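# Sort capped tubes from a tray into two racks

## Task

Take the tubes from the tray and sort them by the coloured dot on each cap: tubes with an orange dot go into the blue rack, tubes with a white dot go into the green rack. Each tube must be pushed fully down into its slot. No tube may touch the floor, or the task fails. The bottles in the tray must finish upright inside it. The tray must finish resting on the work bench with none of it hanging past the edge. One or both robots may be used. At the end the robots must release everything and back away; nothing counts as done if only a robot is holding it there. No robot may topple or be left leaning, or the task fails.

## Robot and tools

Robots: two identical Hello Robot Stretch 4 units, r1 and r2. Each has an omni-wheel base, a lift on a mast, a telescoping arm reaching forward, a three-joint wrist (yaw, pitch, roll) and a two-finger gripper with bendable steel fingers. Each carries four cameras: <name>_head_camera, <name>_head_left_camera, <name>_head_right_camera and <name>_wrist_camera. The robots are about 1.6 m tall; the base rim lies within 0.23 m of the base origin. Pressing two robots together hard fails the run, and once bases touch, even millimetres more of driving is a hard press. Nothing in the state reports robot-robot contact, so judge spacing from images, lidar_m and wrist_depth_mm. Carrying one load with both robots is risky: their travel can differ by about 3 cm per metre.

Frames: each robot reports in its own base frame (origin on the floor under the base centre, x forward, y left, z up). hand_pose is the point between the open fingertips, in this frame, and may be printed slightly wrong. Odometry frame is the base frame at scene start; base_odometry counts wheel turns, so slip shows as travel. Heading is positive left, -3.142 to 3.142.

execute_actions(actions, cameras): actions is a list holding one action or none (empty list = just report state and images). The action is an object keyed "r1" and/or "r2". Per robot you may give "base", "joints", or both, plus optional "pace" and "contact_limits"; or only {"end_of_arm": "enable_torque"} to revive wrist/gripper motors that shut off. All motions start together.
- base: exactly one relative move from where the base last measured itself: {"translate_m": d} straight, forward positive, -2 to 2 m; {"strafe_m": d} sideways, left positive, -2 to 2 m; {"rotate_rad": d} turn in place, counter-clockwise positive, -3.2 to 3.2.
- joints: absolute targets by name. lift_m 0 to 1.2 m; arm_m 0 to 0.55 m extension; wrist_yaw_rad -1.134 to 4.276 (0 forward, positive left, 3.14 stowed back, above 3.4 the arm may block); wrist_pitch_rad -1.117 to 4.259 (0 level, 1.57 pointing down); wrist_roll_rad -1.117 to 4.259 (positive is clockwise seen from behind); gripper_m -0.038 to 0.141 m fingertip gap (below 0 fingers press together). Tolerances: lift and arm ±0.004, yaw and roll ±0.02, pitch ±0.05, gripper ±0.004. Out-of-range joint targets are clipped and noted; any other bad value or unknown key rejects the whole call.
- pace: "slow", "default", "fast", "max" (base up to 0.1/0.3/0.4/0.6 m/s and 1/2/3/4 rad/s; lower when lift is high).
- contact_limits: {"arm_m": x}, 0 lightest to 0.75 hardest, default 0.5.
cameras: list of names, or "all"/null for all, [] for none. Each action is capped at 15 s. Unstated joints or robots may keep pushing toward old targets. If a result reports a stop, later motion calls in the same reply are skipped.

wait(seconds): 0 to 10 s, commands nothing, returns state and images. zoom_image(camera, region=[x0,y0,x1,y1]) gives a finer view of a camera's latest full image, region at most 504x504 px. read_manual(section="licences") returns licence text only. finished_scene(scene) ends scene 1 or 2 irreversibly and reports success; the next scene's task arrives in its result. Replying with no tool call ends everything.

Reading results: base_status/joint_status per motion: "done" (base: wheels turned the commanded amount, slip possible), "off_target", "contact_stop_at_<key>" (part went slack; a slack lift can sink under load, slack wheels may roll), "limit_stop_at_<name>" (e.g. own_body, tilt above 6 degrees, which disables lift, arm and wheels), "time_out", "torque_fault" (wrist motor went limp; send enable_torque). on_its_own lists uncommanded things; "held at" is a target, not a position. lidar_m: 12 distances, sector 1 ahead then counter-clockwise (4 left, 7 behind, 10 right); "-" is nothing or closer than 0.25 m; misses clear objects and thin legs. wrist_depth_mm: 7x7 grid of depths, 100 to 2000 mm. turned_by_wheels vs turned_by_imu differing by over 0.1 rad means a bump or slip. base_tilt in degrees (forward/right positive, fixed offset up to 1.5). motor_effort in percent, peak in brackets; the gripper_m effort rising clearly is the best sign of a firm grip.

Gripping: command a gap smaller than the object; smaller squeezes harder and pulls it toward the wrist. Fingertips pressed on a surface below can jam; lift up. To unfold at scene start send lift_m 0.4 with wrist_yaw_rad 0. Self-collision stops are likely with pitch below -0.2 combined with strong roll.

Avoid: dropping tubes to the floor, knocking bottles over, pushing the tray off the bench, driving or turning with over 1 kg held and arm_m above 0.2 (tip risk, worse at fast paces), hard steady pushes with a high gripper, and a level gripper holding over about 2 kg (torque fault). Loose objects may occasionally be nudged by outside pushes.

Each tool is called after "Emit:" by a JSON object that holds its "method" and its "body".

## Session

Emit:
{"method": "execute_actions", "body": {"actions": []}}

Scene clock: 0.00 s.
r1.base_odometry: x=+0.000 y=+0.000 heading=+0.000 (m, m, rad; r1's odometry frame)
r1.turned_by_wheels: +0.000 (rad since the last result)
r1.turned_by_imu: +0.000 (rad since the last result)
r1.base_tilt: forward=+0.9 right=-0.2 (deg)
r1.lidar_m: 3.62 3.77 1.00 1.06 1.56 2.89 1.29 1.01 0.98 1.07 1.55 3.36
r1.base_status: not commanded
r1.joint_positions: lift_m=+0.145 arm_m=+0.000 wrist_yaw_rad=+3.083 wrist_pitch_rad=-0.010 wrist_roll_rad=+0.004 gripper_m=+0.057
r1.joint_status: not commanded
r1.motor_effort: lift_m=+17 arm_m=-1 wrist_yaw_rad=+0 wrist_pitch_rad=-7 wrist_roll_rad=-2 gripper_m=-2 wheel_0=+0 wheel_1=+0 wheel_2=+0 (%)
r1.hand_pose: x=-0.1115 y=+0.1043 z=+0.3265 quat_wxyz=(+0.029, +0.005, +0.002, +1.000) (m; r1's base frame)
r1.wrist_depth_mm: - 145 1537 - - - - / - 144 1537 - - - - / - 123 172 - - - - / 106 139 212 - - - - / 141 1138 1499 - - - - / 991 1160 1138 1430 1182 1464 1464 / 820 878 778 891 788 904 946
r2.base_odometry: x=+0.000 y=+0.000 heading=+0.000 (m, m, rad; r2's odometry frame)
r2.turned_by_wheels: +0.000 (rad since the last result)
r2.turned_by_imu: +0.000 (rad since the last result)
r2.base_tilt: forward=+0.2 right=-0.2 (deg)
r2.lidar_m: 0.73 0.72 0.86 1.63 3.66 4.38 1.25 1.25 1.50 5.08 1.40 0.85
r2.base_status: not commanded
r2.joint_positions: lift_m=+0.276 arm_m=+0.001 wrist_yaw_rad=+3.131 wrist_pitch_rad=+0.003 wrist_roll_rad=+0.002 gripper_m=+0.057
r2.joint_status: not commanded
r2.motor_effort: lift_m=+19 arm_m=+0 wrist_yaw_rad=+0 wrist_pitch_rad=-7 wrist_roll_rad=+1 gripper_m=-3 wheel_0=+0 wheel_1=+0 wheel_2=+0 (%)
r2.hand_pose: x=-0.1152 y=+0.0906 z=+0.4536 quat_wxyz=(+0.006, -0.001, +0.001, +1.000) (m; r2's base frame)
r2.wrist_depth_mm: - 136 - - - - - / - 123 202 - - - - / - 131 193 - - - - / 135 137 - - - - - / - - - - - - - / 1255 1366 195 1576 202 1661 1708 / 1042 976 1078 137 1025 1138 1138
pictures: r1_head_camera, r1_head_left_camera, r1_head_right_camera, r1_wrist_camera, r2_head_camera, r2_head_left_camera, r2_head_right_camera, r2_wrist_camera
camera_calibration (this result's frames):
r1_wrist_camera: T_world_to_cam=[[0.038239, 0.998408, 0.0414559, -0.111414], [-0.0464526, 0.0432175, -0.997985, 0.382481], [-0.998188, 0.0362362, 0.0480313, 0.0916611], [0, 0, 0, 1]] pos_world=[0.113523, 0.091385, 0.381927]
r2_wrist_camera: T_world_to_cam=[[0.0607464, 0.998117, 0.00849971, -0.103462], [0.0264586, 0.00690226, -0.999626, 0.506709], [-0.997802, 0.0609486, -0.0259895, 0.117282], [0, 0, 0, 1]] pos_world=[0.109902, 0.0926214, 0.510447]
Images, in order (width x height): r1_head_camera 420x560, r1_head_left_camera 420x672, r1_head_right_camera 420x672, r1_wrist_camera 616x392, r2_head_camera 420x560, r2_head_left_camera 420x672, r2_head_right_camera 420x672, r2_wrist_camera 616x392.

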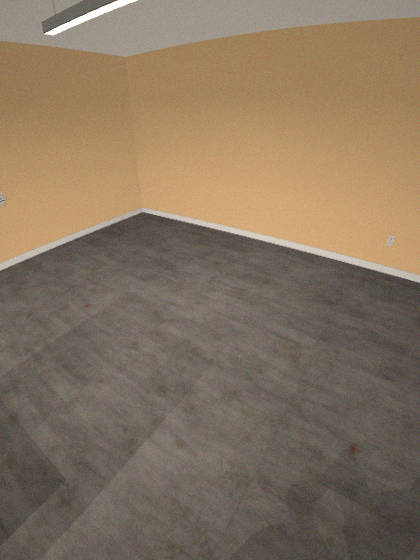

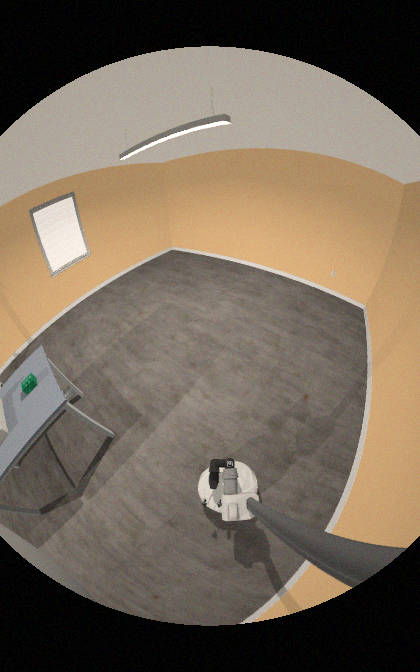

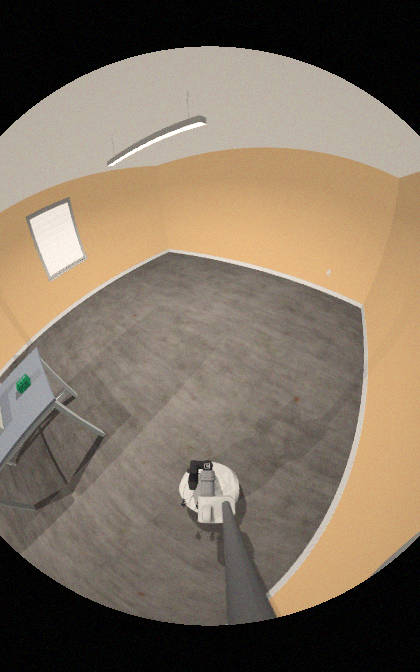

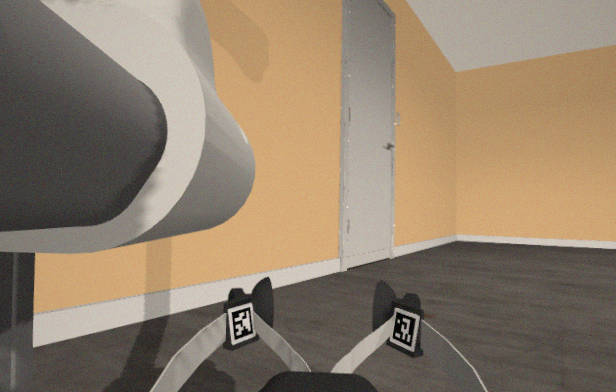

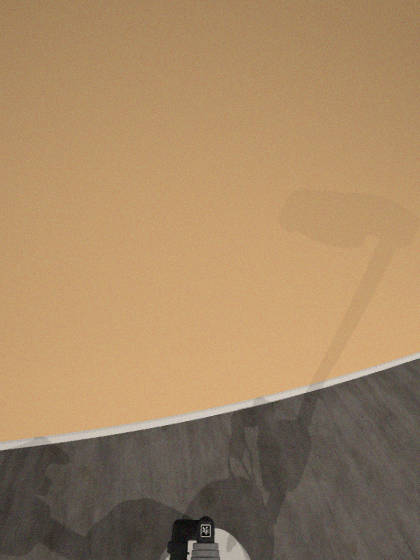

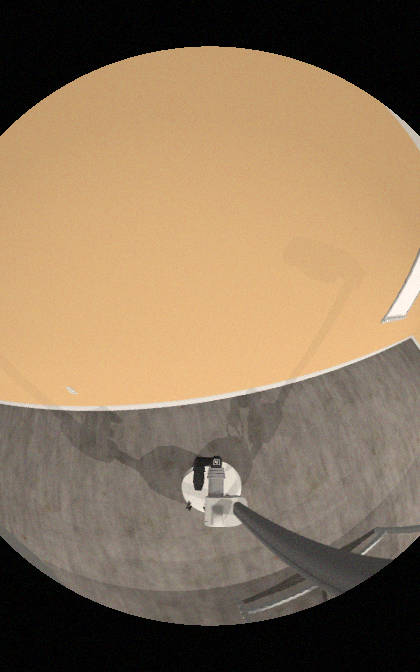

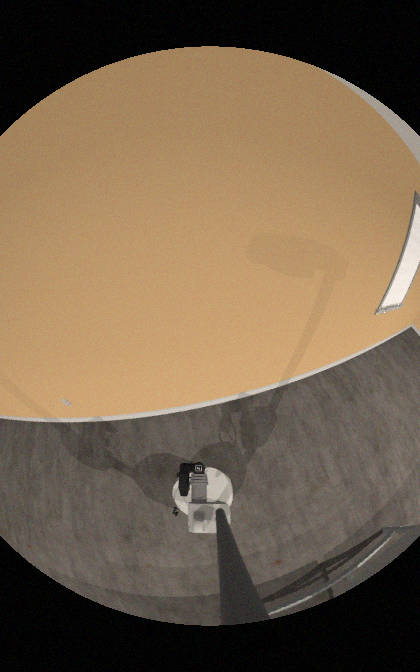

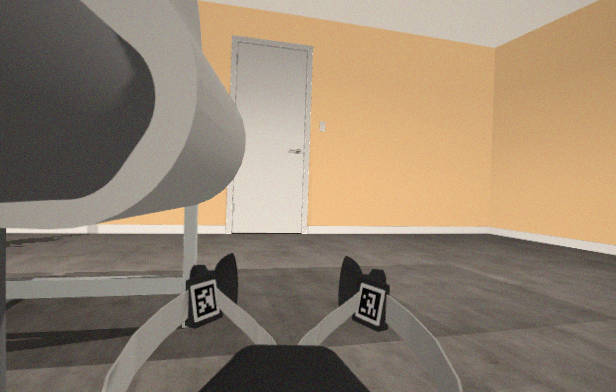

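Emit:
{"method": "execute_actions", "body": {"actions": [{"r1": {"base": {"rotate_rad": 1.745}, "joints": {"lift_m": 0.4, "wrist_yaw_rad": 0}, "pace": "max"}, "r2": {"base": {"rotate_rad": -2.262}, "joints": {"lift_m": 0.4, "wrist_yaw_rad": 0}, "pace": "max"}}], "cameras": ["r1_head_camera", "r2_head_camera"]}}

Scene clock: 7.17 s.
r1.base_odometry: x=+0.000 y=+0.000 heading=+1.745 (m, m, rad; r1's odometry frame)
r1.turned_by_wheels: +1.745 (rad since the last result)
r1.turned_by_imu: +1.754 (rad since the last result)
r1.base_tilt: forward=+1.0 right=+0.0 (deg)
r1.lidar_m: 1.16 5.39 1.99 1.16 1.00 1.00 1.19 2.10 3.37 3.92 3.72 1.01
r1.base_status: done
r1.joint_positions: lift_m=+0.400 arm_m=+0.000 wrist_yaw_rad=+0.000 wrist_pitch_rad=-0.010 wrist_roll_rad=+0.004 gripper_m=+0.057
r1.joint_status: all done
r1.motor_effort: lift_m=+20(27) arm_m=-1(1) wrist_yaw_rad=-2(11) wrist_pitch_rad=-8(7) wrist_roll_rad=-1(2) gripper_m=+0(3) wheel_0=-2(11) wheel_1=-1(13) wheel_2=+0(13) (%)
r1.hand_pose: x=+0.4598 y=-0.0873 z=+0.5810 quat_wxyz=(+1.000, +0.002, -0.005, +0.000) (m; r1's base frame)
r1.wrist_depth_mm: - - - - - - - / - - - - - - - / - - - - - - - / - - - 1308 1661 1430 691 / - - - - - - - / - - 1756 - 1808 - 1281 / 1430 1430 1281 1499 1308 1366 676
r2.base_odometry: x=+0.000 y=+0.000 heading=-2.262 (m, m, rad; r2's odometry frame)
r2.turned_by_wheels: -2.262 (rad since the last result)
r2.turned_by_imu: -2.293 (rad since the last result)
r2.base_tilt: forward=+0.2 right=-0.2 (deg)
r2.lidar_m: 1.31 5.10 1.99 0.94 0.74 0.72 0.80 1.22 3.68 4.00 4.01 1.21
r2.base_status: done
r2.joint_positions: lift_m=+0.400 arm_m=+0.001 wrist_yaw_rad=+0.000 wrist_pitch_rad=+0.003 wrist_roll_rad=+0.002 gripper_m=+0.057
r2.joint_status: all done
r2.motor_effort: lift_m=+20(21) arm_m=+0(0) wrist_yaw_rad=+0(7) wrist_pitch_rad=-7(8) wrist_roll_rad=+1(1) gripper_m=-2(3) wheel_0=+1(8) wheel_1=+1(12) wheel_2=+0(9) (%)
r2.hand_pose: x=+0.4608 y=-0.0873 z=+0.5773 quat_wxyz=(+1.000, +0.001, +0.002, +0.000) (m; r2's base frame)
r2.wrist_depth_mm: - - - - - - - / - - - - - - - / - - - 1397 1255 1008 878 / - - - - - - - / - - - - - - - / 1808 1808 195 1661 202 - - / 1255 1205 1308 138 1160 991 1336
pictures: r1_head_camera, r2_head_camera
Images, in order (width x height): r1_head_camera 420x560, r2_head_camera 420x560.

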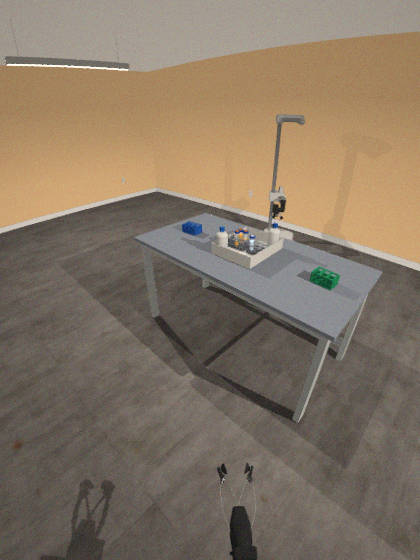

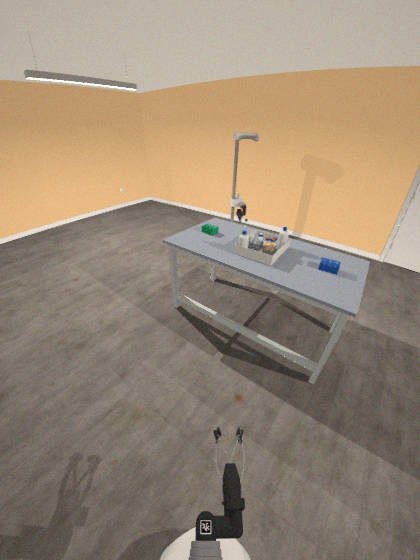

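Emit:
{"method": "zoom_image", "body": {"camera": "r1_head_camera", "region": [130, 200, 390, 430]}}

Emit:
{"method": "zoom_image", "body": {"camera": "r2_head_camera", "region": [150, 200, 380, 390]}}

Emit:
{"method": "zoom_image", "body": {"camera": "r1_head_camera", "region": [200, 215, 300, 275]}}

Region (130, 200, 390, 430) of r1_head_camera's 420x560 image, scaled by 1.938, with more detail than that image has; it fills the top 446 rows of this view, and the rest is white.

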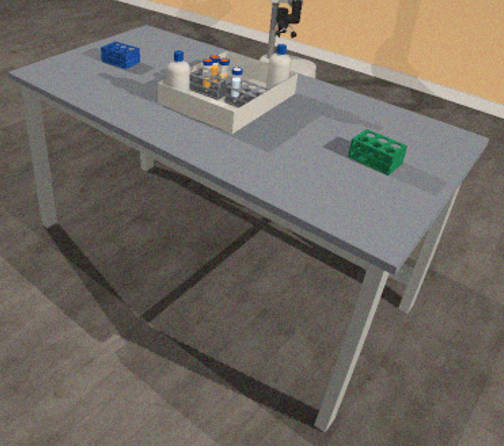

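Region (150, 200, 380, 390) of r2_head_camera's 420x560 image, scaled by 2.191, with more detail than that image has; it fills the top 416 rows of this view, and the rest is white.

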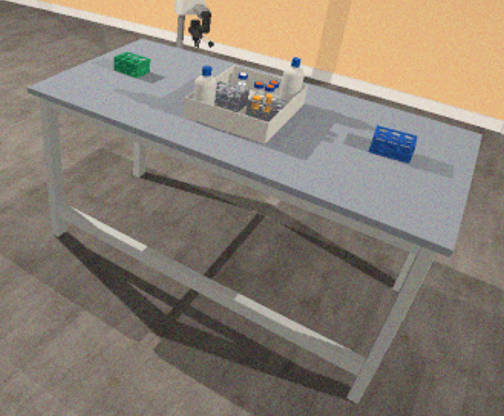

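Region (200, 215, 300, 275) of r1_head_camera's 420x560 image, scaled by 5.040, with more detail than that image has; it fills the top 302 rows of this view, and the rest is white.

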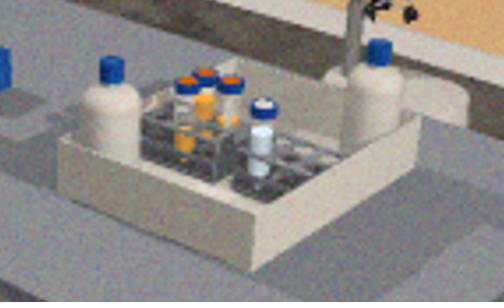

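Emit:
{"method": "execute_actions", "body": {"actions": [{"r1": {"base": {"translate_m": 1.1}, "joints": {"lift_m": 1.15, "wrist_pitch_rad": 1.57, "gripper_m": 0.07}, "pace": "max"}, "r2": {"base": {"translate_m": 1.225}, "joints": {"lift_m": 1.15, "wrist_pitch_rad": 1.57, "gripper_m": 0.07}, "pace": "max"}}], "cameras": []}}

Emit:
{"method": "execute_actions", "body": {"actions": [{"r1": {"base": {"rotate_rad": -0.789}, "pace": "max"}, "r2": {"base": {"rotate_rad": -0.64}, "pace": "max"}}], "cameras": ["r1_head_camera", "r2_head_camera", "r1_wrist_camera", "r2_wrist_camera"]}}

Scene clock: 19.07 s.
r1.base_odometry: x=-0.191 y=+1.083 heading=+1.745 (m, m, rad; r1's odometry frame)
r1.turned_by_wheels: +0.000 (rad since the last result)
r1.turned_by_imu: +0.003 (rad since the last result)
r1.base_tilt: forward=+1.0 right=-0.1 (deg)
r1.lidar_m: 0.25 0.48 3.47 2.04 1.77 1.77 2.09 3.74 0.44 0.25 0.25 0.25
r1.base_status: done
r1.joint_positions: lift_m=+1.150 arm_m=+0.000 wrist_yaw_rad=+0.000 wrist_pitch_rad=+1.570 wrist_roll_rad=+0.004 gripper_m=+0.070
r1.joint_status: all done
r1.motor_effort: lift_m=+19(24) arm_m=-1(1) wrist_yaw_rad=+0(1) wrist_pitch_rad=-1(7) wrist_roll_rad=-1(2) gripper_m=-3(3) wheel_0=+0(10) wheel_1=+0(9) wheel_2=+2(18) (%)
r1.hand_pose: x=+0.1716 y=-0.0874 z=+1.0396 quat_wxyz=(+0.707, +0.001, +0.707, -0.001) (m; r1's base frame)
r1.wrist_depth_mm: 1336 1308 517 512 500 496 488 / 1336 1336 517 508 504 492 492 / 1336 1308 1308 508 500 492 488 / 1336 1308 1308 1281 496 492 488 / 1308 1308 1308 1060 496 492 480 / 1308 1308 217 1060 492 488 480 / 1336 1308 1255 683 1229 488 480
r2.base_odometry: x=-0.781 y=-0.944 heading=-2.262 (m, m, rad; r2's odometry frame)
r2.turned_by_wheels: +0.000 (rad since the last result)
r2.turned_by_imu: -0.006 (rad since the last result)
r2.base_tilt: forward=+0.2 right=-0.1 (deg)
r2.lidar_m: 0.28 0.42 4.30 2.14 1.72 1.70 1.85 2.88 0.76 0.35 0.26 0.25
r2.base_status: done
r2.joint_positions: lift_m=+1.150 arm_m=+0.001 wrist_yaw_rad=+0.000 wrist_pitch_rad=+1.570 wrist_roll_rad=+0.002 gripper_m=+0.070
r2.joint_status: all done
r2.motor_effort: lift_m=+20(26) arm_m=+0(0) wrist_yaw_rad=+1(3) wrist_pitch_rad=+0(6) wrist_roll_rad=+1(1) gripper_m=-4(3) wheel_0=+0(7) wheel_1=+0(4) wheel_2=+1(13) (%)
r2.hand_pose: x=+0.1725 y=-0.0874 z=+1.0397 quat_wxyz=(+0.707, +0.001, +0.707, -0.001) (m; r2's base frame)
r2.wrist_depth_mm: 1182 512 496 500 496 407 484 / 1229 1229 492 504 508 504 512 / 1229 1255 1229 500 508 508 512 / 1205 1255 1229 1229 512 517 504 / 1229 1255 1042 1060 517 517 521 / 1229 1229 213 1042 206 521 521 / 1229 1229 1281 137 1281 1308 530
pictures: none
No camera images: the call's "cameras" was empty. Leave "cameras" out to get every camera's image.

Scene clock: 21.00 s.
r1.base_odometry: x=-0.191 y=+1.083 heading=+0.957 (m, m, rad; r1's odometry frame)
r1.turned_by_wheels: -0.788 (rad since the last result)
r1.turned_by_imu: -0.793 (rad since the last result)
r1.base_tilt: forward=+1.0 right=-0.1 (deg)
r1.lidar_m: 0.25 0.25 0.35 0.96 2.47 1.86 1.74 1.86 2.56 4.15 0.32 0.25
r1.base_status: done
r1.joint_positions: lift_m=+1.150 arm_m=+0.000 wrist_yaw_rad=+0.000 wrist_pitch_rad=+1.570 wrist_roll_rad=+0.004 gripper_m=+0.070
r1.joint_status: not commanded
r1.motor_effort: lift_m=+19(19) arm_m=-1(1) wrist_yaw_rad=+0(2) wrist_pitch_rad=-1(2) wrist_roll_rad=-2(1) gripper_m=-4(2) wheel_0=+3(6) wheel_1=+4(6) wheel_2=+1(4) (%)
r1.hand_pose: x=+0.1715 y=-0.0874 z=+1.0396 quat_wxyz=(+0.707, +0.001, +0.707, -0.001) (m; r1's base frame)
r1.wrist_depth_mm: 469 521 517 512 504 500 492 / 530 521 517 508 504 496 492 / 525 517 512 504 500 496 492 / 530 517 512 504 500 496 488 / 1308 1308 1281 1060 1255 1255 1229 / 1308 1308 217 1060 1060 1229 1229 / 1336 1308 1281 691 1255 1229 1229
r2.base_odometry: x=-0.781 y=-0.944 heading=-2.902 (m, m, rad; r2's odometry frame)
r2.turned_by_wheels: -0.640 (rad since the last result)
r2.turned_by_imu: -0.649 (rad since the last result)
r2.base_tilt: forward=+0.2 right=-0.2 (deg)
r2.lidar_m: 0.25 0.27 0.39 4.30 2.43 1.77 1.70 1.80 2.48 4.44 0.38 0.29
r2.base_status: done
r2.joint_positions: lift_m=+1.150 arm_m=+0.001 wrist_yaw_rad=+0.000 wrist_pitch_rad=+1.570 wrist_roll_rad=+0.002 gripper_m=+0.070
r2.joint_status: not commanded
r2.motor_effort: lift_m=+20(20) arm_m=+0(0) wrist_yaw_rad=+0(1) wrist_pitch_rad=+0(1) wrist_roll_rad=+0(0) gripper_m=-5(6) wheel_0=+0(4) wheel_1=+1(6) wheel_2=+0(5) (%)
r2.hand_pose: x=+0.1725 y=-0.0874 z=+1.0397 quat_wxyz=(+0.707, +0.001, +0.707, -0.001) (m; r2's base frame)
r2.wrist_depth_mm: 488 488 492 496 504 508 512 / 488 484 500 500 504 508 517 / 484 496 500 500 508 512 521 / 1255 1229 1281 1281 1281 1281 1308 / 1255 1229 1042 1060 1281 1336 1336 / 1255 1255 213 1042 206 1281 1336 / 1229 1255 1255 137 1281 1281 1308
pictures: r1_head_camera, r1_wrist_camera, r2_head_camera, r2_wrist_camera
camera_calibration (this result's frames):
r1_wrist_camera: T_world_to_cam=[[0.0413692, -0.998921, -0.0211055, -0.0705097], [-0.998403, -0.0405159, -0.0393696, 0.27501], [0.038472, 0.0227005, -0.999002, 1.25638], [0, 0, 0, 1]] pos_world=[0.229152, -0.0878118, 1.26446]
r2_wrist_camera: T_world_to_cam=[[0.00840945, -0.998727, 0.0497361, -0.156639], [-0.999716, -0.00728723, 0.0227018, 0.199051], [-0.0223105, -0.0499129, -0.998504, 1.26356], [0, 0, 0, 1]] pos_world=[0.228503, -0.0919205, 1.26495]
Images, in order (width x height): r1_head_camera 420x560, r1_wrist_camera 616x392, r2_head_camera 420x560, r2_wrist_camera 616x392.

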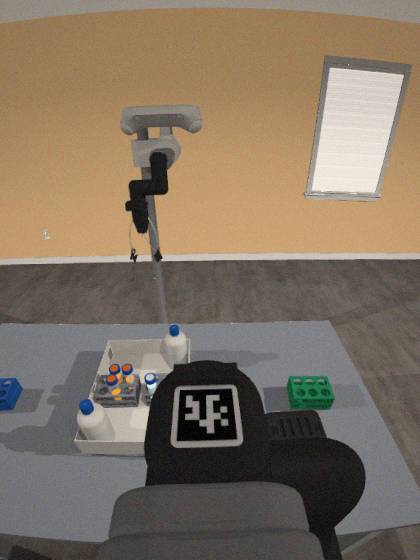

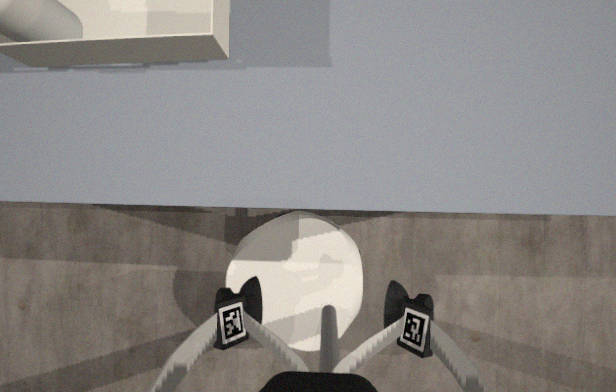

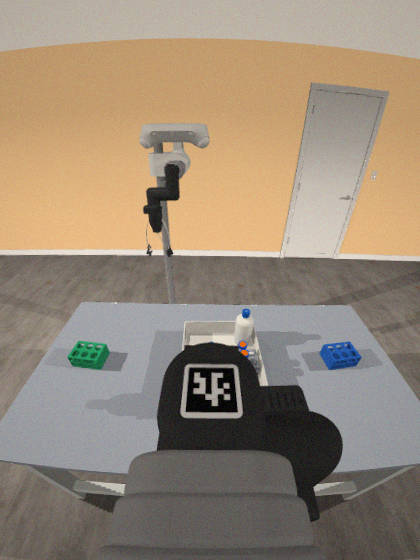

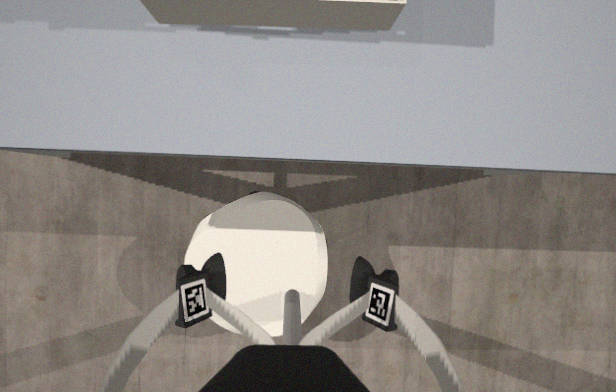

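Emit:
{"method": "zoom_image", "body": {"camera": "r1_head_camera", "region": [60, 320, 210, 460]}}

Region (60, 320, 210, 460) of r1_head_camera's 420x560 image, scaled by 3.360, with more detail than that image has; it fills the top 470 rows of this view, and the rest is white.

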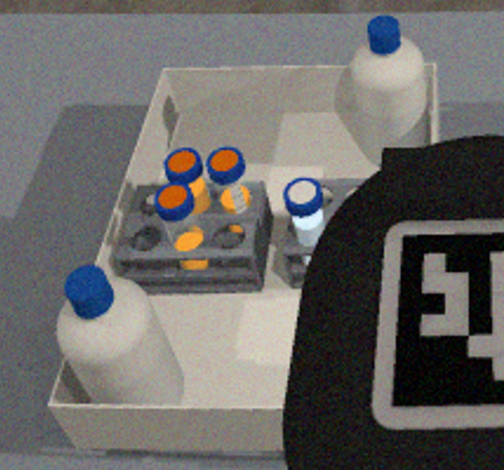

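Emit:
{"method": "execute_actions", "body": {"actions": [{"r1": {"base": {"strafe_m": 0.395}, "joints": {"arm_m": 0.2}, "pace": "fast"}, "r2": {"base": {"strafe_m": 0.06}, "joints": {"arm_m": 0.465}, "pace": "fast"}}], "cameras": ["r1_wrist_camera", "r2_wrist_camera"]}}

Scene clock: 33.30 s.
r1.base_odometry: x=-0.514 y=+1.311 heading=+0.957 (m, m, rad; r1's odometry frame)
r1.turned_by_wheels: +0.000 (rad since the last result)
r1.turned_by_imu: -0.001 (rad since the last result)
r1.base_tilt: forward=+0.9 right=+0.0 (deg)
r1.lidar_m: 0.25 0.25 0.33 4.19 2.52 1.84 1.73 1.85 2.56 0.84 0.31 0.25
r1.base_status: done
r1.joint_positions: lift_m=+1.150 arm_m=+0.199 wrist_yaw_rad=+0.000 wrist_pitch_rad=+1.570 wrist_roll_rad=+0.004 gripper_m=+0.070
r1.joint_status: all done
r1.motor_effort: lift_m=+19(19) arm_m=+5(4) wrist_yaw_rad=-1(1) wrist_pitch_rad=-2(1) wrist_roll_rad=-1(2) gripper_m=-3(2) wheel_0=+1(10) wheel_1=-1(10) wheel_2=+0(0) (%)
r1.hand_pose: x=+0.3702 y=-0.0874 z=+1.0396 quat_wxyz=(+0.707, +0.001, +0.707, -0.001) (m; r1's base frame)
r1.wrist_depth_mm: 530 521 517 445 439 436 492 / 492 517 512 500 496 462 488 / 525 521 512 366 496 492 488 / 525 517 512 504 496 492 484 / 521 512 508 504 500 484 484 / 517 512 217 504 488 488 480 / 1308 1281 1060 496 1229 484 854
r2.base_odometry: x=-0.766 y=-1.002 heading=-2.902 (m, m, rad; r2's odometry frame)
r2.turned_by_wheels: +0.000 (rad since the last result)
r2.turned_by_imu: -0.001 (rad since the last result)
r2.base_tilt: forward=+0.2 right=-0.2 (deg)
r2.lidar_m: 0.25 0.26 0.37 4.25 2.41 1.78 1.70 1.77 2.45 4.49 0.38 0.28
r2.base_status: done
r2.joint_positions: lift_m=+1.150 arm_m=+0.464 wrist_yaw_rad=+0.000 wrist_pitch_rad=+1.570 wrist_roll_rad=+0.001 gripper_m=+0.070
r2.joint_status: all done
r2.motor_effort: lift_m=+20(20) arm_m=+7(8) wrist_yaw_rad=+0(0) wrist_pitch_rad=+0(1) wrist_roll_rad=+1(1) gripper_m=-2(5) wheel_0=+0(8) wheel_1=-1(8) wheel_2=-1(0) (%)
r2.hand_pose: x=+0.6349 y=-0.0874 z=+1.0397 quat_wxyz=(+0.707, +0.000, +0.707, +0.000) (m; r2's base frame)
r2.wrist_depth_mm: 480 480 492 500 504 508 508 / 484 492 484 496 459 508 517 / 488 496 492 500 455 508 512 / 488 492 488 496 504 512 517 / 484 496 433 445 436 512 517 / 492 496 213 504 206 517 521 / 496 500 366 137 504 521 521
pictures: r1_wrist_camera, r2_wrist_camera
camera_calibration (this result's frames):
r1_wrist_camera: T_world_to_cam=[[0.0414234, -0.998919, -0.0211046, -0.0787498], [-0.9984, -0.0405696, -0.0393911, 0.473392], [0.0384923, 0.0227026, -0.999001, 1.24873], [0, 0, 0, 1]] pos_world=[0.42783, -0.0878087, 1.26447]
r2_wrist_camera: T_world_to_cam=[[0.00869147, -0.998724, 0.0497384, -0.160708], [-0.999719, -0.00758215, 0.0224485, 0.661521], [-0.0220427, -0.0499195, -0.99851, 1.27371], [0, 0, 0, 1]] pos_world=[0.690808, -0.091904, 1.26496]
Images, in order (width x height): r1_wrist_camera 616x392, r2_wrist_camera 616x392.

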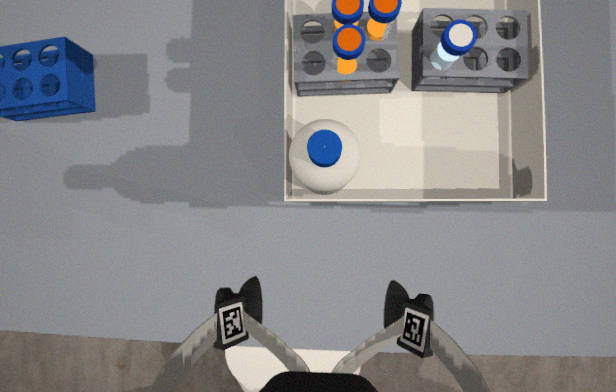

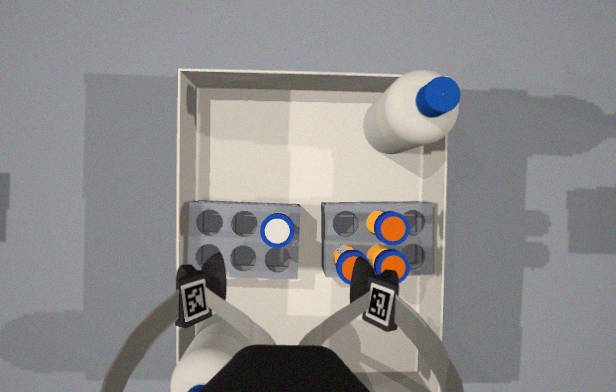

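Emit:
{"method": "execute_actions", "body": {"actions": [{"r1": {"joints": {"gripper_m": 0.06, "arm_m": 0.3}, "pace": "default"}, "r2": {"base": {"strafe_m": 0.012}, "joints": {"arm_m": 0.475, "lift_m": 1.05, "gripper_m": 0.06}, "pace": "fast"}}], "cameras": ["r1_wrist_camera", "r2_wrist_camera"]}}

Scene clock: 36.97 s.
r1.base_odometry: x=-0.514 y=+1.311 heading=+0.957 (m, m, rad; r1's odometry frame)
r1.turned_by_wheels: +0.000 (rad since the last result)
r1.turned_by_imu: -0.001 (rad since the last result)
r1.base_tilt: forward=+1.0 right=-0.1 (deg)
r1.lidar_m: 0.25 0.25 0.32 4.18 2.50 1.80 1.76 1.84 2.53 0.86 0.30 0.25
r1.base_status: not commanded
r1.joint_positions: lift_m=+1.150 arm_m=+0.299 wrist_yaw_rad=+0.000 wrist_pitch_rad=+1.570 wrist_roll_rad=+0.004 gripper_m=+0.060
r1.joint_status: all done
r1.motor_effort: lift_m=+19(19) arm_m=+5(6) wrist_yaw_rad=+0(1) wrist_pitch_rad=-1(1) wrist_roll_rad=-2(2) gripper_m=-1(4) wheel_0=+1(1) wheel_1=-2(2) wheel_2=+0(0) (%)
r1.hand_pose: x=+0.4702 y=-0.0874 z=+1.0396 quat_wxyz=(+0.707, +0.001, +0.707, -0.001) (m; r1's base frame)
r1.wrist_depth_mm: 530 521 512 504 500 415 168 / 525 521 517 504 500 433 279 / 473 517 508 442 442 430 488 / 521 517 512 500 492 488 488 / 517 517 504 357 492 488 484 / 517 512 504 496 217 488 480 / 517 508 500 496 488 484 480
r2.base_odometry: x=-0.764 y=-1.014 heading=-2.902 (m, m, rad; r2's odometry frame)
r2.turned_by_wheels: +0.000 (rad since the last result)
r2.turned_by_imu: +0.000 (rad since the last result)
r2.base_tilt: forward=+0.2 right=-0.2 (deg)
r2.lidar_m: 0.25 0.26 0.38 4.23 2.44 1.77 1.70 1.76 2.48 4.50 0.38 0.25
r2.base_status: done
r2.joint_positions: lift_m=+1.050 arm_m=+0.474 wrist_yaw_rad=+0.000 wrist_pitch_rad=+1.570 wrist_roll_rad=+0.001 gripper_m=+0.060
r2.joint_status: all done
r2.motor_effort: lift_m=+17(20) arm_m=+7(7) wrist_yaw_rad=+1(1) wrist_pitch_rad=-1(0) wrist_roll_rad=+1(1) gripper_m=-4(4) wheel_0=+0(9) wheel_1=+0(4) wheel_2=+0(1) (%)
r2.hand_pose: x=+0.6448 y=-0.0874 z=+0.9399 quat_wxyz=(+0.707, +0.001, +0.707, -0.001) (m; r2's base frame)
r2.wrist_depth_mm: 387 392 394 397 402 402 407 / 389 392 394 397 377 262 410 / 392 392 394 397 402 300 413 / 392 397 397 399 402 404 413 / 394 394 340 340 345 349 415 / 394 397 198 397 203 351 421 / 394 355 399 137 404 384 421
pictures: r1_wrist_camera, r2_wrist_camera
camera_calibration (this result's frames):
r1_wrist_camera: T_world_to_cam=[[0.0413048, -0.998924, -0.0211017, -0.08284], [-0.998402, -0.0404497, -0.0394614, 0.573319], [0.0385653, 0.022698, -0.998998, 1.24484], [0, 0, 0, 1]] pos_world=[0.527817, -0.0878156, 1.26447]
r2_wrist_camera: T_world_to_cam=[[0.00852481, -0.998726, 0.0497368, -0.155724], [-0.999716, -0.00740616, 0.0226323, 0.673522], [-0.0222352, -0.0499157, -0.998506, 1.17445], [0, 0, 0, 1]] pos_world=[0.700772, -0.0919139, 1.1652]
Images, in order (width x height): r1_wrist_camera 616x392, r2_wrist_camera 616x392.

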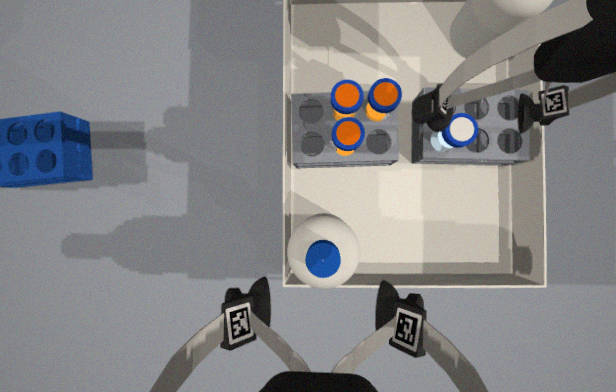

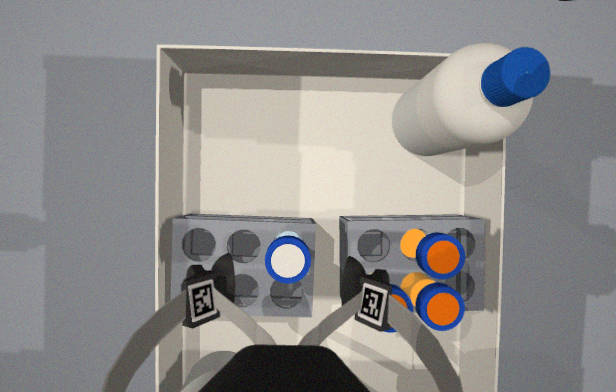

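Emit:
{"method": "execute_actions", "body": {"actions": [{"r1": {"joints": {"arm_m": 0.436}, "pace": "default"}, "r2": {"joints": {"arm_m": 0.476, "lift_m": 0.978}, "pace": "default"}}], "cameras": ["r1_wrist_camera", "r2_wrist_camera"]}}

Scene clock: 39.13 s.
r1.base_odometry: x=-0.514 y=+1.311 heading=+0.957 (m, m, rad; r1's odometry frame)
r1.turned_by_wheels: +0.000 (rad since the last result)
r1.turned_by_imu: +0.000 (rad since the last result)
r1.base_tilt: forward=+1.0 right=-0.1 (deg)
r1.lidar_m: 0.25 0.25 0.32 4.19 2.50 1.84 1.76 1.84 2.54 0.82 0.32 0.25
r1.base_status: not commanded
r1.joint_positions: lift_m=+1.150 arm_m=+0.435 wrist_yaw_rad=+0.000 wrist_pitch_rad=+1.570 wrist_roll_rad=+0.004 gripper_m=+0.060
r1.joint_status: all done
r1.motor_effort: lift_m=+19(19) arm_m=+5(3) wrist_yaw_rad=-1(1) wrist_pitch_rad=+0(2) wrist_roll_rad=-2(2) gripper_m=-1(2) wheel_0=+1(1) wheel_1=-2(2) wheel_2=+0(0) (%)
r1.hand_pose: x=+0.6062 y=-0.0874 z=+1.0396 quat_wxyz=(+0.707, +0.001, +0.707, -0.001) (m; r1's base frame)
r1.wrist_depth_mm: 530 521 512 508 504 496 492 / 525 517 512 508 496 480 488 / 521 517 512 500 500 430 484 / 521 517 508 500 496 488 480 / 477 517 508 436 430 368 185 / 521 508 504 492 217 484 175 / 517 508 500 355 452 480 480
r2.base_odometry: x=-0.764 y=-1.014 heading=-2.902 (m, m, rad; r2's odometry frame)
r2.turned_by_wheels: +0.000 (rad since the last result)
r2.turned_by_imu: +0.000 (rad since the last result)
r2.base_tilt: forward=+0.4 right=-0.2 (deg)
r2.lidar_m: 0.25 0.25 0.37 4.23 2.44 1.79 1.70 1.79 2.49 4.51 0.39 0.28
r2.base_status: not commanded
r2.joint_positions: lift_m=+0.978 arm_m=+0.475 wrist_yaw_rad=+0.000 wrist_pitch_rad=+1.570 wrist_roll_rad=+0.001 gripper_m=+0.060
r2.joint_status: all done
r2.motor_effort: lift_m=+16(20) arm_m=+8(9) wrist_yaw_rad=+0(1) wrist_pitch_rad=-1(0) wrist_roll_rad=+1(1) gripper_m=-2(2) wheel_0=+0(0) wheel_1=+1(1) wheel_2=+0(0) (%)
r2.hand_pose: x=+0.6458 y=-0.0874 z=+0.8680 quat_wxyz=(+0.707, +0.001, +0.707, -0.001) (m; r2's base frame)
r2.wrist_depth_mm: 319 297 298 296 291 256 189 / 320 315 324 325 329 208 190 / 320 317 324 327 330 281 274 / 320 319 324 327 330 334 289 / 320 268 268 270 287 273 342 / 324 265 196 216 202 223 343 / 325 294 327 137 304 215 345
pictures: r1_wrist_camera, r2_wrist_camera
camera_calibration (this result's frames):
r1_wrist_camera: T_world_to_cam=[[0.0413129, -0.998923, -0.021101, -0.0884633], [-0.998401, -0.0404573, -0.03948, 0.709125], [0.0385838, 0.0226983, -0.998998, 1.23958], [0, 0, 0, 1]] pos_world=[0.663818, -0.0878152, 1.26447]
r2_wrist_camera: T_world_to_cam=[[0.0085115, -0.998726, 0.0497368, -0.152145], [-0.999717, -0.00739285, 0.0226323, 0.676123], [-0.0222358, -0.0499154, -0.998506, 1.10263], [0, 0, 0, 1]] pos_world=[0.701744, -0.0919146, 1.09325]
Images, in order (width x height): r1_wrist_camera 616x392, r2_wrist_camera 616x392.

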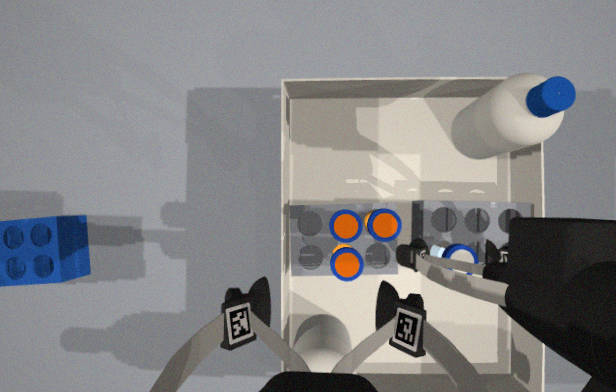

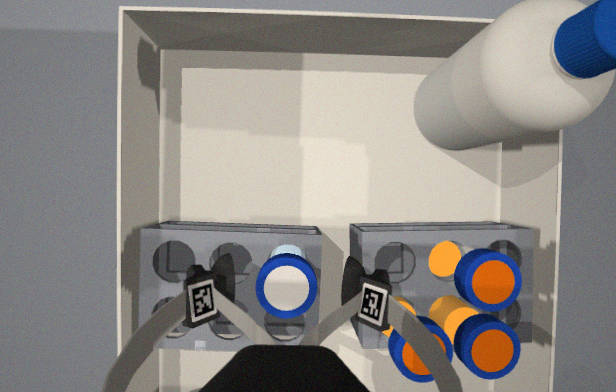

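Emit:
{"method": "execute_actions", "body": {"actions": [{"r2": {"joints": {"gripper_m": 0.012}, "pace": "default"}}], "cameras": ["r2_wrist_camera"]}}

Emit:
{"method": "execute_actions", "body": {"actions": [{"r2": {"joints": {"lift_m": 1.08}, "pace": "default"}}], "cameras": ["r2_wrist_camera", "r1_wrist_camera"]}}

Scene clock: 41.07 s.
r1.base_odometry: x=-0.514 y=+1.311 heading=+0.957 (m, m, rad; r1's odometry frame)
r1.turned_by_wheels: +0.000 (rad since the last result)
r1.turned_by_imu: +0.000 (rad since the last result)
r1.base_tilt: forward=+1.0 right=-0.1 (deg)
r1.lidar_m: 0.25 0.25 0.33 4.16 2.46 1.86 1.75 1.85 2.53 0.86 0.30 0.25
r1.base_status: not commanded
r1.joint_positions: lift_m=+1.150 arm_m=+0.435 wrist_yaw_rad=+0.000 wrist_pitch_rad=+1.570 wrist_roll_rad=+0.004 gripper_m=+0.060
r1.joint_status: not commanded
r1.motor_effort: lift_m=+19(19) arm_m=+5(5) wrist_yaw_rad=+2(1) wrist_pitch_rad=+0(1) wrist_roll_rad=-1(2) gripper_m=-2(1) wheel_0=+1(1) wheel_1=-2(2) wheel_2=+0(0) (%)
r1.hand_pose: x=+0.6062 y=-0.0874 z=+1.0396 quat_wxyz=(+0.707, +0.001, +0.707, -0.001) (m; r1's base frame)
r1.wrist_depth_mm: 530 521 517 504 504 492 492 / 525 521 512 504 496 484 488 / 530 517 512 504 496 433 484 / 521 517 508 500 492 484 484 / 477 517 504 436 433 353 185 / 517 512 508 492 217 484 175 / 512 512 500 357 452 477 477
r2.base_odometry: x=-0.764 y=-1.014 heading=-2.902 (m, m, rad; r2's odometry frame)
r2.turned_by_wheels: +0.000 (rad since the last result)
r2.turned_by_imu: +0.000 (rad since the last result)
r2.base_tilt: forward=+0.2 right=-0.2 (deg)
r2.lidar_m: 0.25 0.25 0.38 4.23 2.44 1.77 1.70 1.78 2.47 4.50 0.39 0.28
r2.base_status: not commanded
r2.joint_positions: lift_m=+0.978 arm_m=+0.475 wrist_yaw_rad=+0.000 wrist_pitch_rad=+1.570 wrist_roll_rad=+0.001 gripper_m=+0.012
r2.joint_status: all done
r2.motor_effort: lift_m=+16(16) arm_m=+7(8) wrist_yaw_rad=+0(1) wrist_pitch_rad=+0(0) wrist_roll_rad=+1(1) gripper_m=-14(14) wheel_0=+0(1) wheel_1=+1(1) wheel_2=+0(0) (%)
r2.hand_pose: x=+0.6458 y=-0.0874 z=+0.8680 quat_wxyz=(+0.707, +0.001, +0.707, -0.001) (m; r2's base frame)
r2.wrist_depth_mm: 317 297 297 296 291 255 189 / 319 312 324 325 327 208 190 / 320 317 322 329 330 282 276 / 322 317 324 330 332 334 289 / 320 270 267 268 289 276 342 / 325 266 194 201 193 220 343 / 325 293 327 144 303 215 343
pictures: r2_wrist_camera
camera_calibration (this result's frames):
r2_wrist_camera: T_world_to_cam=[[0.00851128, -0.998726, 0.0497368, -0.152145], [-0.999717, -0.00739263, 0.0226323, 0.676123], [-0.0222358, -0.0499154, -0.998506, 1.10263], [0, 0, 0, 1]] pos_world=[0.701744, -0.0919146, 1.09325]
Images, in order (width x height): r2_wrist_camera 616x392.

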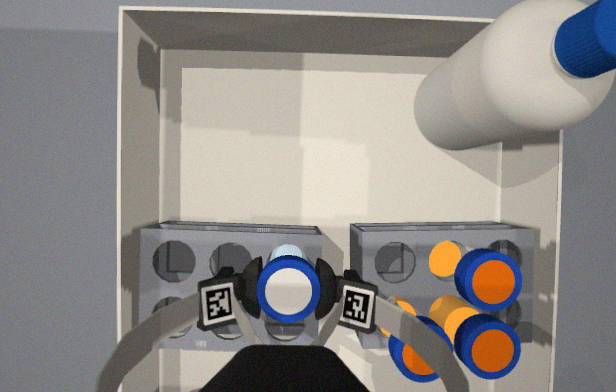

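Scene clock: 42.53 s.
r1.base_odometry: x=-0.514 y=+1.311 heading=+0.957 (m, m, rad; r1's odometry frame)
r1.turned_by_wheels: +0.000 (rad since the last result)
r1.turned_by_imu: +0.000 (rad since the last result)
r1.base_tilt: forward=+1.0 right=+0.0 (deg)
r1.lidar_m: 0.25 0.25 0.33 4.19 2.49 1.80 1.76 1.85 2.57 0.84 0.32 0.25
r1.base_status: not commanded
r1.joint_positions: lift_m=+1.150 arm_m=+0.435 wrist_yaw_rad=+0.000 wrist_pitch_rad=+1.570 wrist_roll_rad=+0.004 gripper_m=+0.060
r1.joint_status: not commanded
r1.motor_effort: lift_m=+19(19) arm_m=+5(5) wrist_yaw_rad=-1(1) wrist_pitch_rad=+1(0) wrist_roll_rad=-1(1) gripper_m=+0(0) wheel_0=+1(1) wheel_1=-2(1) wheel_2=+0(0) (%)
r1.hand_pose: x=+0.6062 y=-0.0874 z=+1.0396 quat_wxyz=(+0.707, +0.001, +0.707, -0.001) (m; r1's base frame)
r1.wrist_depth_mm: 525 521 517 508 504 496 492 / 530 521 517 500 496 484 488 / 525 517 508 500 496 433 484 / 525 517 508 500 492 488 484 / 473 512 508 439 433 427 484 / 517 512 504 496 218 249 205 / 517 508 500 355 449 480 477
r2.base_odometry: x=-0.764 y=-1.014 heading=-2.902 (m, m, rad; r2's odometry frame)
r2.turned_by_wheels: +0.000 (rad since the last result)
r2.turned_by_imu: +0.000 (rad since the last result)
r2.base_tilt: forward=+0.2 right=-0.2 (deg)
r2.lidar_m: 0.26 0.27 0.37 4.24 2.44 1.78 1.70 1.81 2.45 4.50 0.37 0.28
r2.base_status: not commanded
r2.joint_positions: lift_m=+1.080 arm_m=+0.475 wrist_yaw_rad=+0.000 wrist_pitch_rad=+1.570 wrist_roll_rad=+0.001 gripper_m=+0.012
r2.joint_status: all done
r2.motor_effort: lift_m=+22(22) arm_m=+8(7) wrist_yaw_rad=+2(2) wrist_pitch_rad=+0(1) wrist_roll_rad=+1(1) gripper_m=-10(12) wheel_0=+0(0) wheel_1=+1(1) wheel_2=+0(0) (%)
r2.hand_pose: x=+0.6458 y=-0.0874 z=+0.9695 quat_wxyz=(+0.707, +0.001, +0.707, -0.001) (m; r2's base frame)
r2.wrist_depth_mm: 415 418 421 427 433 436 439 / 418 418 421 427 415 290 442 / 418 421 424 430 433 392 439 / 418 424 427 430 433 433 445 / 421 424 370 370 373 389 449 / 421 424 193 201 193 154 152 / 424 355 399 144 439 449 452
pictures: r1_wrist_camera, r2_wrist_camera
camera_calibration (this result's frames):
r1_wrist_camera: T_world_to_cam=[[0.0413128, -0.998923, -0.021101, -0.0884633], [-0.998401, -0.0404573, -0.0394802, 0.709125], [0.038584, 0.0226983, -0.998998, 1.23958], [0, 0, 0, 1]] pos_world=[0.663818, -0.0878152, 1.26447]
r2_wrist_camera: T_world_to_cam=[[0.00851146, -0.998726, 0.0497368, -0.157196], [-0.999717, -0.00739281, 0.0226322, 0.673827], [-0.0222357, -0.0499154, -0.998506, 1.20402], [0, 0, 0, 1]] pos_world=[0.701747, -0.0919146, 1.19479]
Images, in order (width x height): r1_wrist_camera 616x392, r2_wrist_camera 616x392.

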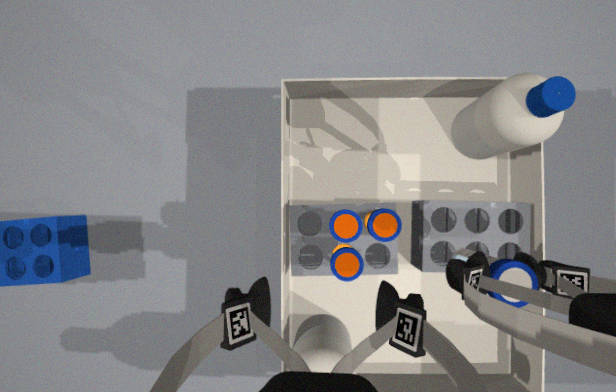

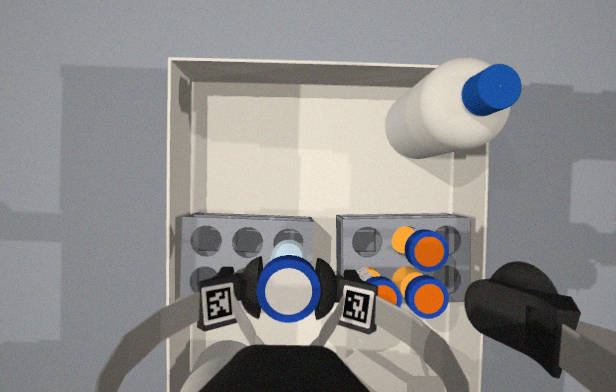

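Emit:
{"method": "zoom_image", "body": {"camera": "r2_wrist_camera", "region": [160, 190, 400, 340]}}

Region (160, 190, 400, 340) of r2_wrist_camera's 616x392 image, scaled by 2.100; it fills the top 315 rows of this view, and the rest is white.

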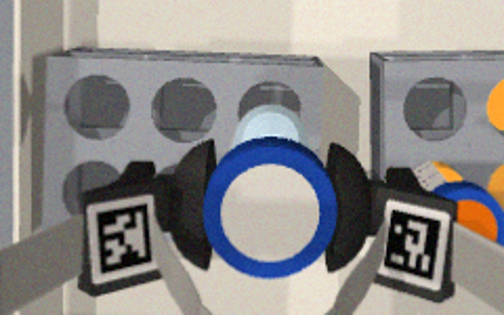

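Emit:
{"method": "execute_actions", "body": {"actions": [{"r1": {"base": {"strafe_m": -0.023}, "joints": {"lift_m": 1.05}, "pace": "default"}, "r2": {"base": {"strafe_m": 0.48}, "pace": "fast"}}], "cameras": ["r1_wrist_camera", "r2_wrist_camera"]}}

Scene clock: 47.00 s.
r1.base_odometry: x=-0.495 y=+1.298 heading=+0.957 (m, m, rad; r1's odometry frame)
r1.turned_by_wheels: +0.000 (rad since the last result)
r1.turned_by_imu: -0.001 (rad since the last result)
r1.base_tilt: forward=+0.9 right=+0.0 (deg)
r1.lidar_m: 0.25 0.25 0.35 4.21 2.44 1.86 1.74 1.83 2.53 0.82 0.32 0.25
r1.base_status: done
r1.joint_positions: lift_m=+1.050 arm_m=+0.435 wrist_yaw_rad=+0.000 wrist_pitch_rad=+1.570 wrist_roll_rad=+0.004 gripper_m=+0.060
r1.joint_status: all done
r1.motor_effort: lift_m=+13(16) arm_m=+5(5) wrist_yaw_rad=-1(4) wrist_pitch_rad=-1(1) wrist_roll_rad=-2(2) gripper_m=-2(3) wheel_0=-2(10) wheel_1=+0(10) wheel_2=+0(2) (%)
r1.hand_pose: x=+0.6062 y=-0.0874 z=+0.9400 quat_wxyz=(+0.707, +0.001, +0.707, -0.001) (m; r1's base frame)
r1.wrist_depth_mm: 424 418 410 407 399 394 258 / 418 415 410 402 397 359 252 / 418 413 410 402 397 389 345 / 415 413 407 399 394 387 345 / 415 413 404 336 334 330 327 / 413 410 402 394 217 387 343 / 413 407 384 338 389 384 351
r2.base_odometry: x=-0.650 y=-1.480 heading=-2.902 (m, m, rad; r2's odometry frame)
r2.turned_by_wheels: +0.000 (rad since the last result)
r2.turned_by_imu: -0.001 (rad since the last result)
r2.base_tilt: forward=+0.2 right=-0.2 (deg)
r2.lidar_m: 0.25 0.28 3.89 3.75 2.44 1.77 1.71 1.81 2.48 1.02 0.37 0.27
r2.base_status: done
r2.joint_positions: lift_m=+1.080 arm_m=+0.475 wrist_yaw_rad=+0.000 wrist_pitch_rad=+1.570 wrist_roll_rad=+0.001 gripper_m=+0.012
r2.joint_status: not commanded
r2.motor_effort: lift_m=+21(22) arm_m=+7(7) wrist_yaw_rad=+1(0) wrist_pitch_rad=-1(1) wrist_roll_rad=+1(1) gripper_m=-11(12) wheel_0=+2(8) wheel_1=-1(7) wheel_2=-1(1) (%)
r2.hand_pose: x=+0.6458 y=-0.0874 z=+0.9696 quat_wxyz=(+0.707, +0.001, +0.707, -0.001) (m; r2's base frame)
r2.wrist_depth_mm: 1160 421 424 427 433 436 439 / 1138 421 424 430 433 439 445 / 1160 421 424 430 436 439 442 / 1160 424 427 430 439 442 445 / 1160 424 399 373 439 442 449 / 1182 427 194 202 193 442 449 / 1160 430 430 144 442 442 455
pictures: r1_wrist_camera, r2_wrist_camera
camera_calibration (this result's frames):
r1_wrist_camera: T_world_to_cam=[[0.0413126, -0.998923, -0.021101, -0.0905639], [-0.998401, -0.040457, -0.0394802, 0.705198], [0.038584, 0.0226982, -0.998998, 1.14013], [0, 0, 0, 1]] pos_world=[0.663821, -0.0878152, 1.16492]
r2_wrist_camera: T_world_to_cam=[[0.00851023, -0.998726, 0.0497368, -0.157199], [-0.999717, -0.00739157, 0.0226323, 0.673847], [-0.0222359, -0.0499153, -0.998506, 1.20411], [0, 0, 0, 1]] pos_world=[0.701769, -0.0919147, 1.19488]
Images, in order (width x height): r1_wrist_camera 616x392, r2_wrist_camera 616x392.

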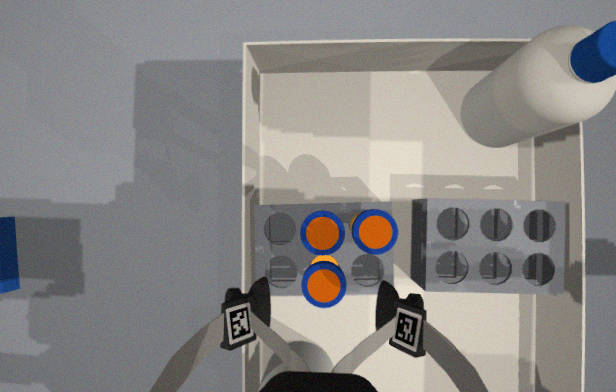

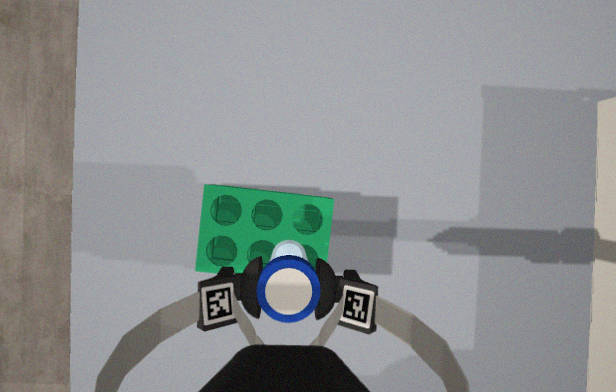

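Emit:
{"method": "zoom_image", "body": {"camera": "r2_wrist_camera", "region": [180, 170, 380, 330]}}

Emit:
{"method": "zoom_image", "body": {"camera": "r1_wrist_camera", "region": [210, 190, 440, 360]}}

Region (180, 170, 380, 330) of r2_wrist_camera's 616x392 image, scaled by 2.520; it fills the top 403 rows of this view, and the rest is white.

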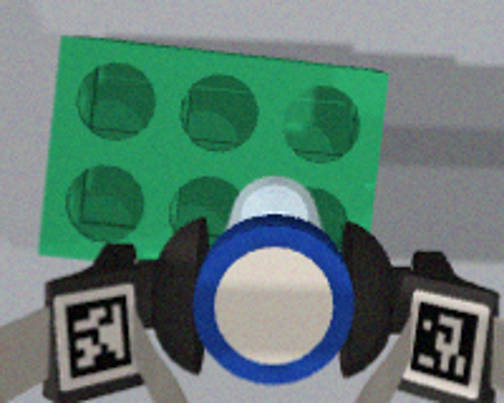

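Region (210, 190, 440, 360) of r1_wrist_camera's 616x392 image, scaled by 2.191; it fills the top 373 rows of this view, and the rest is white.

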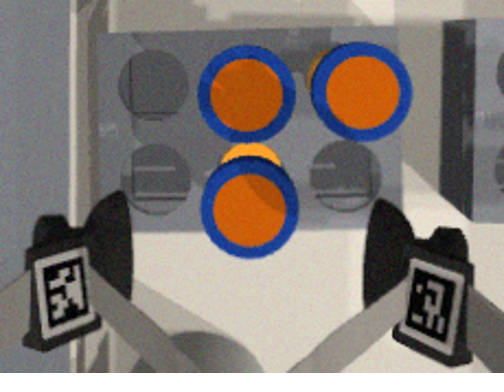

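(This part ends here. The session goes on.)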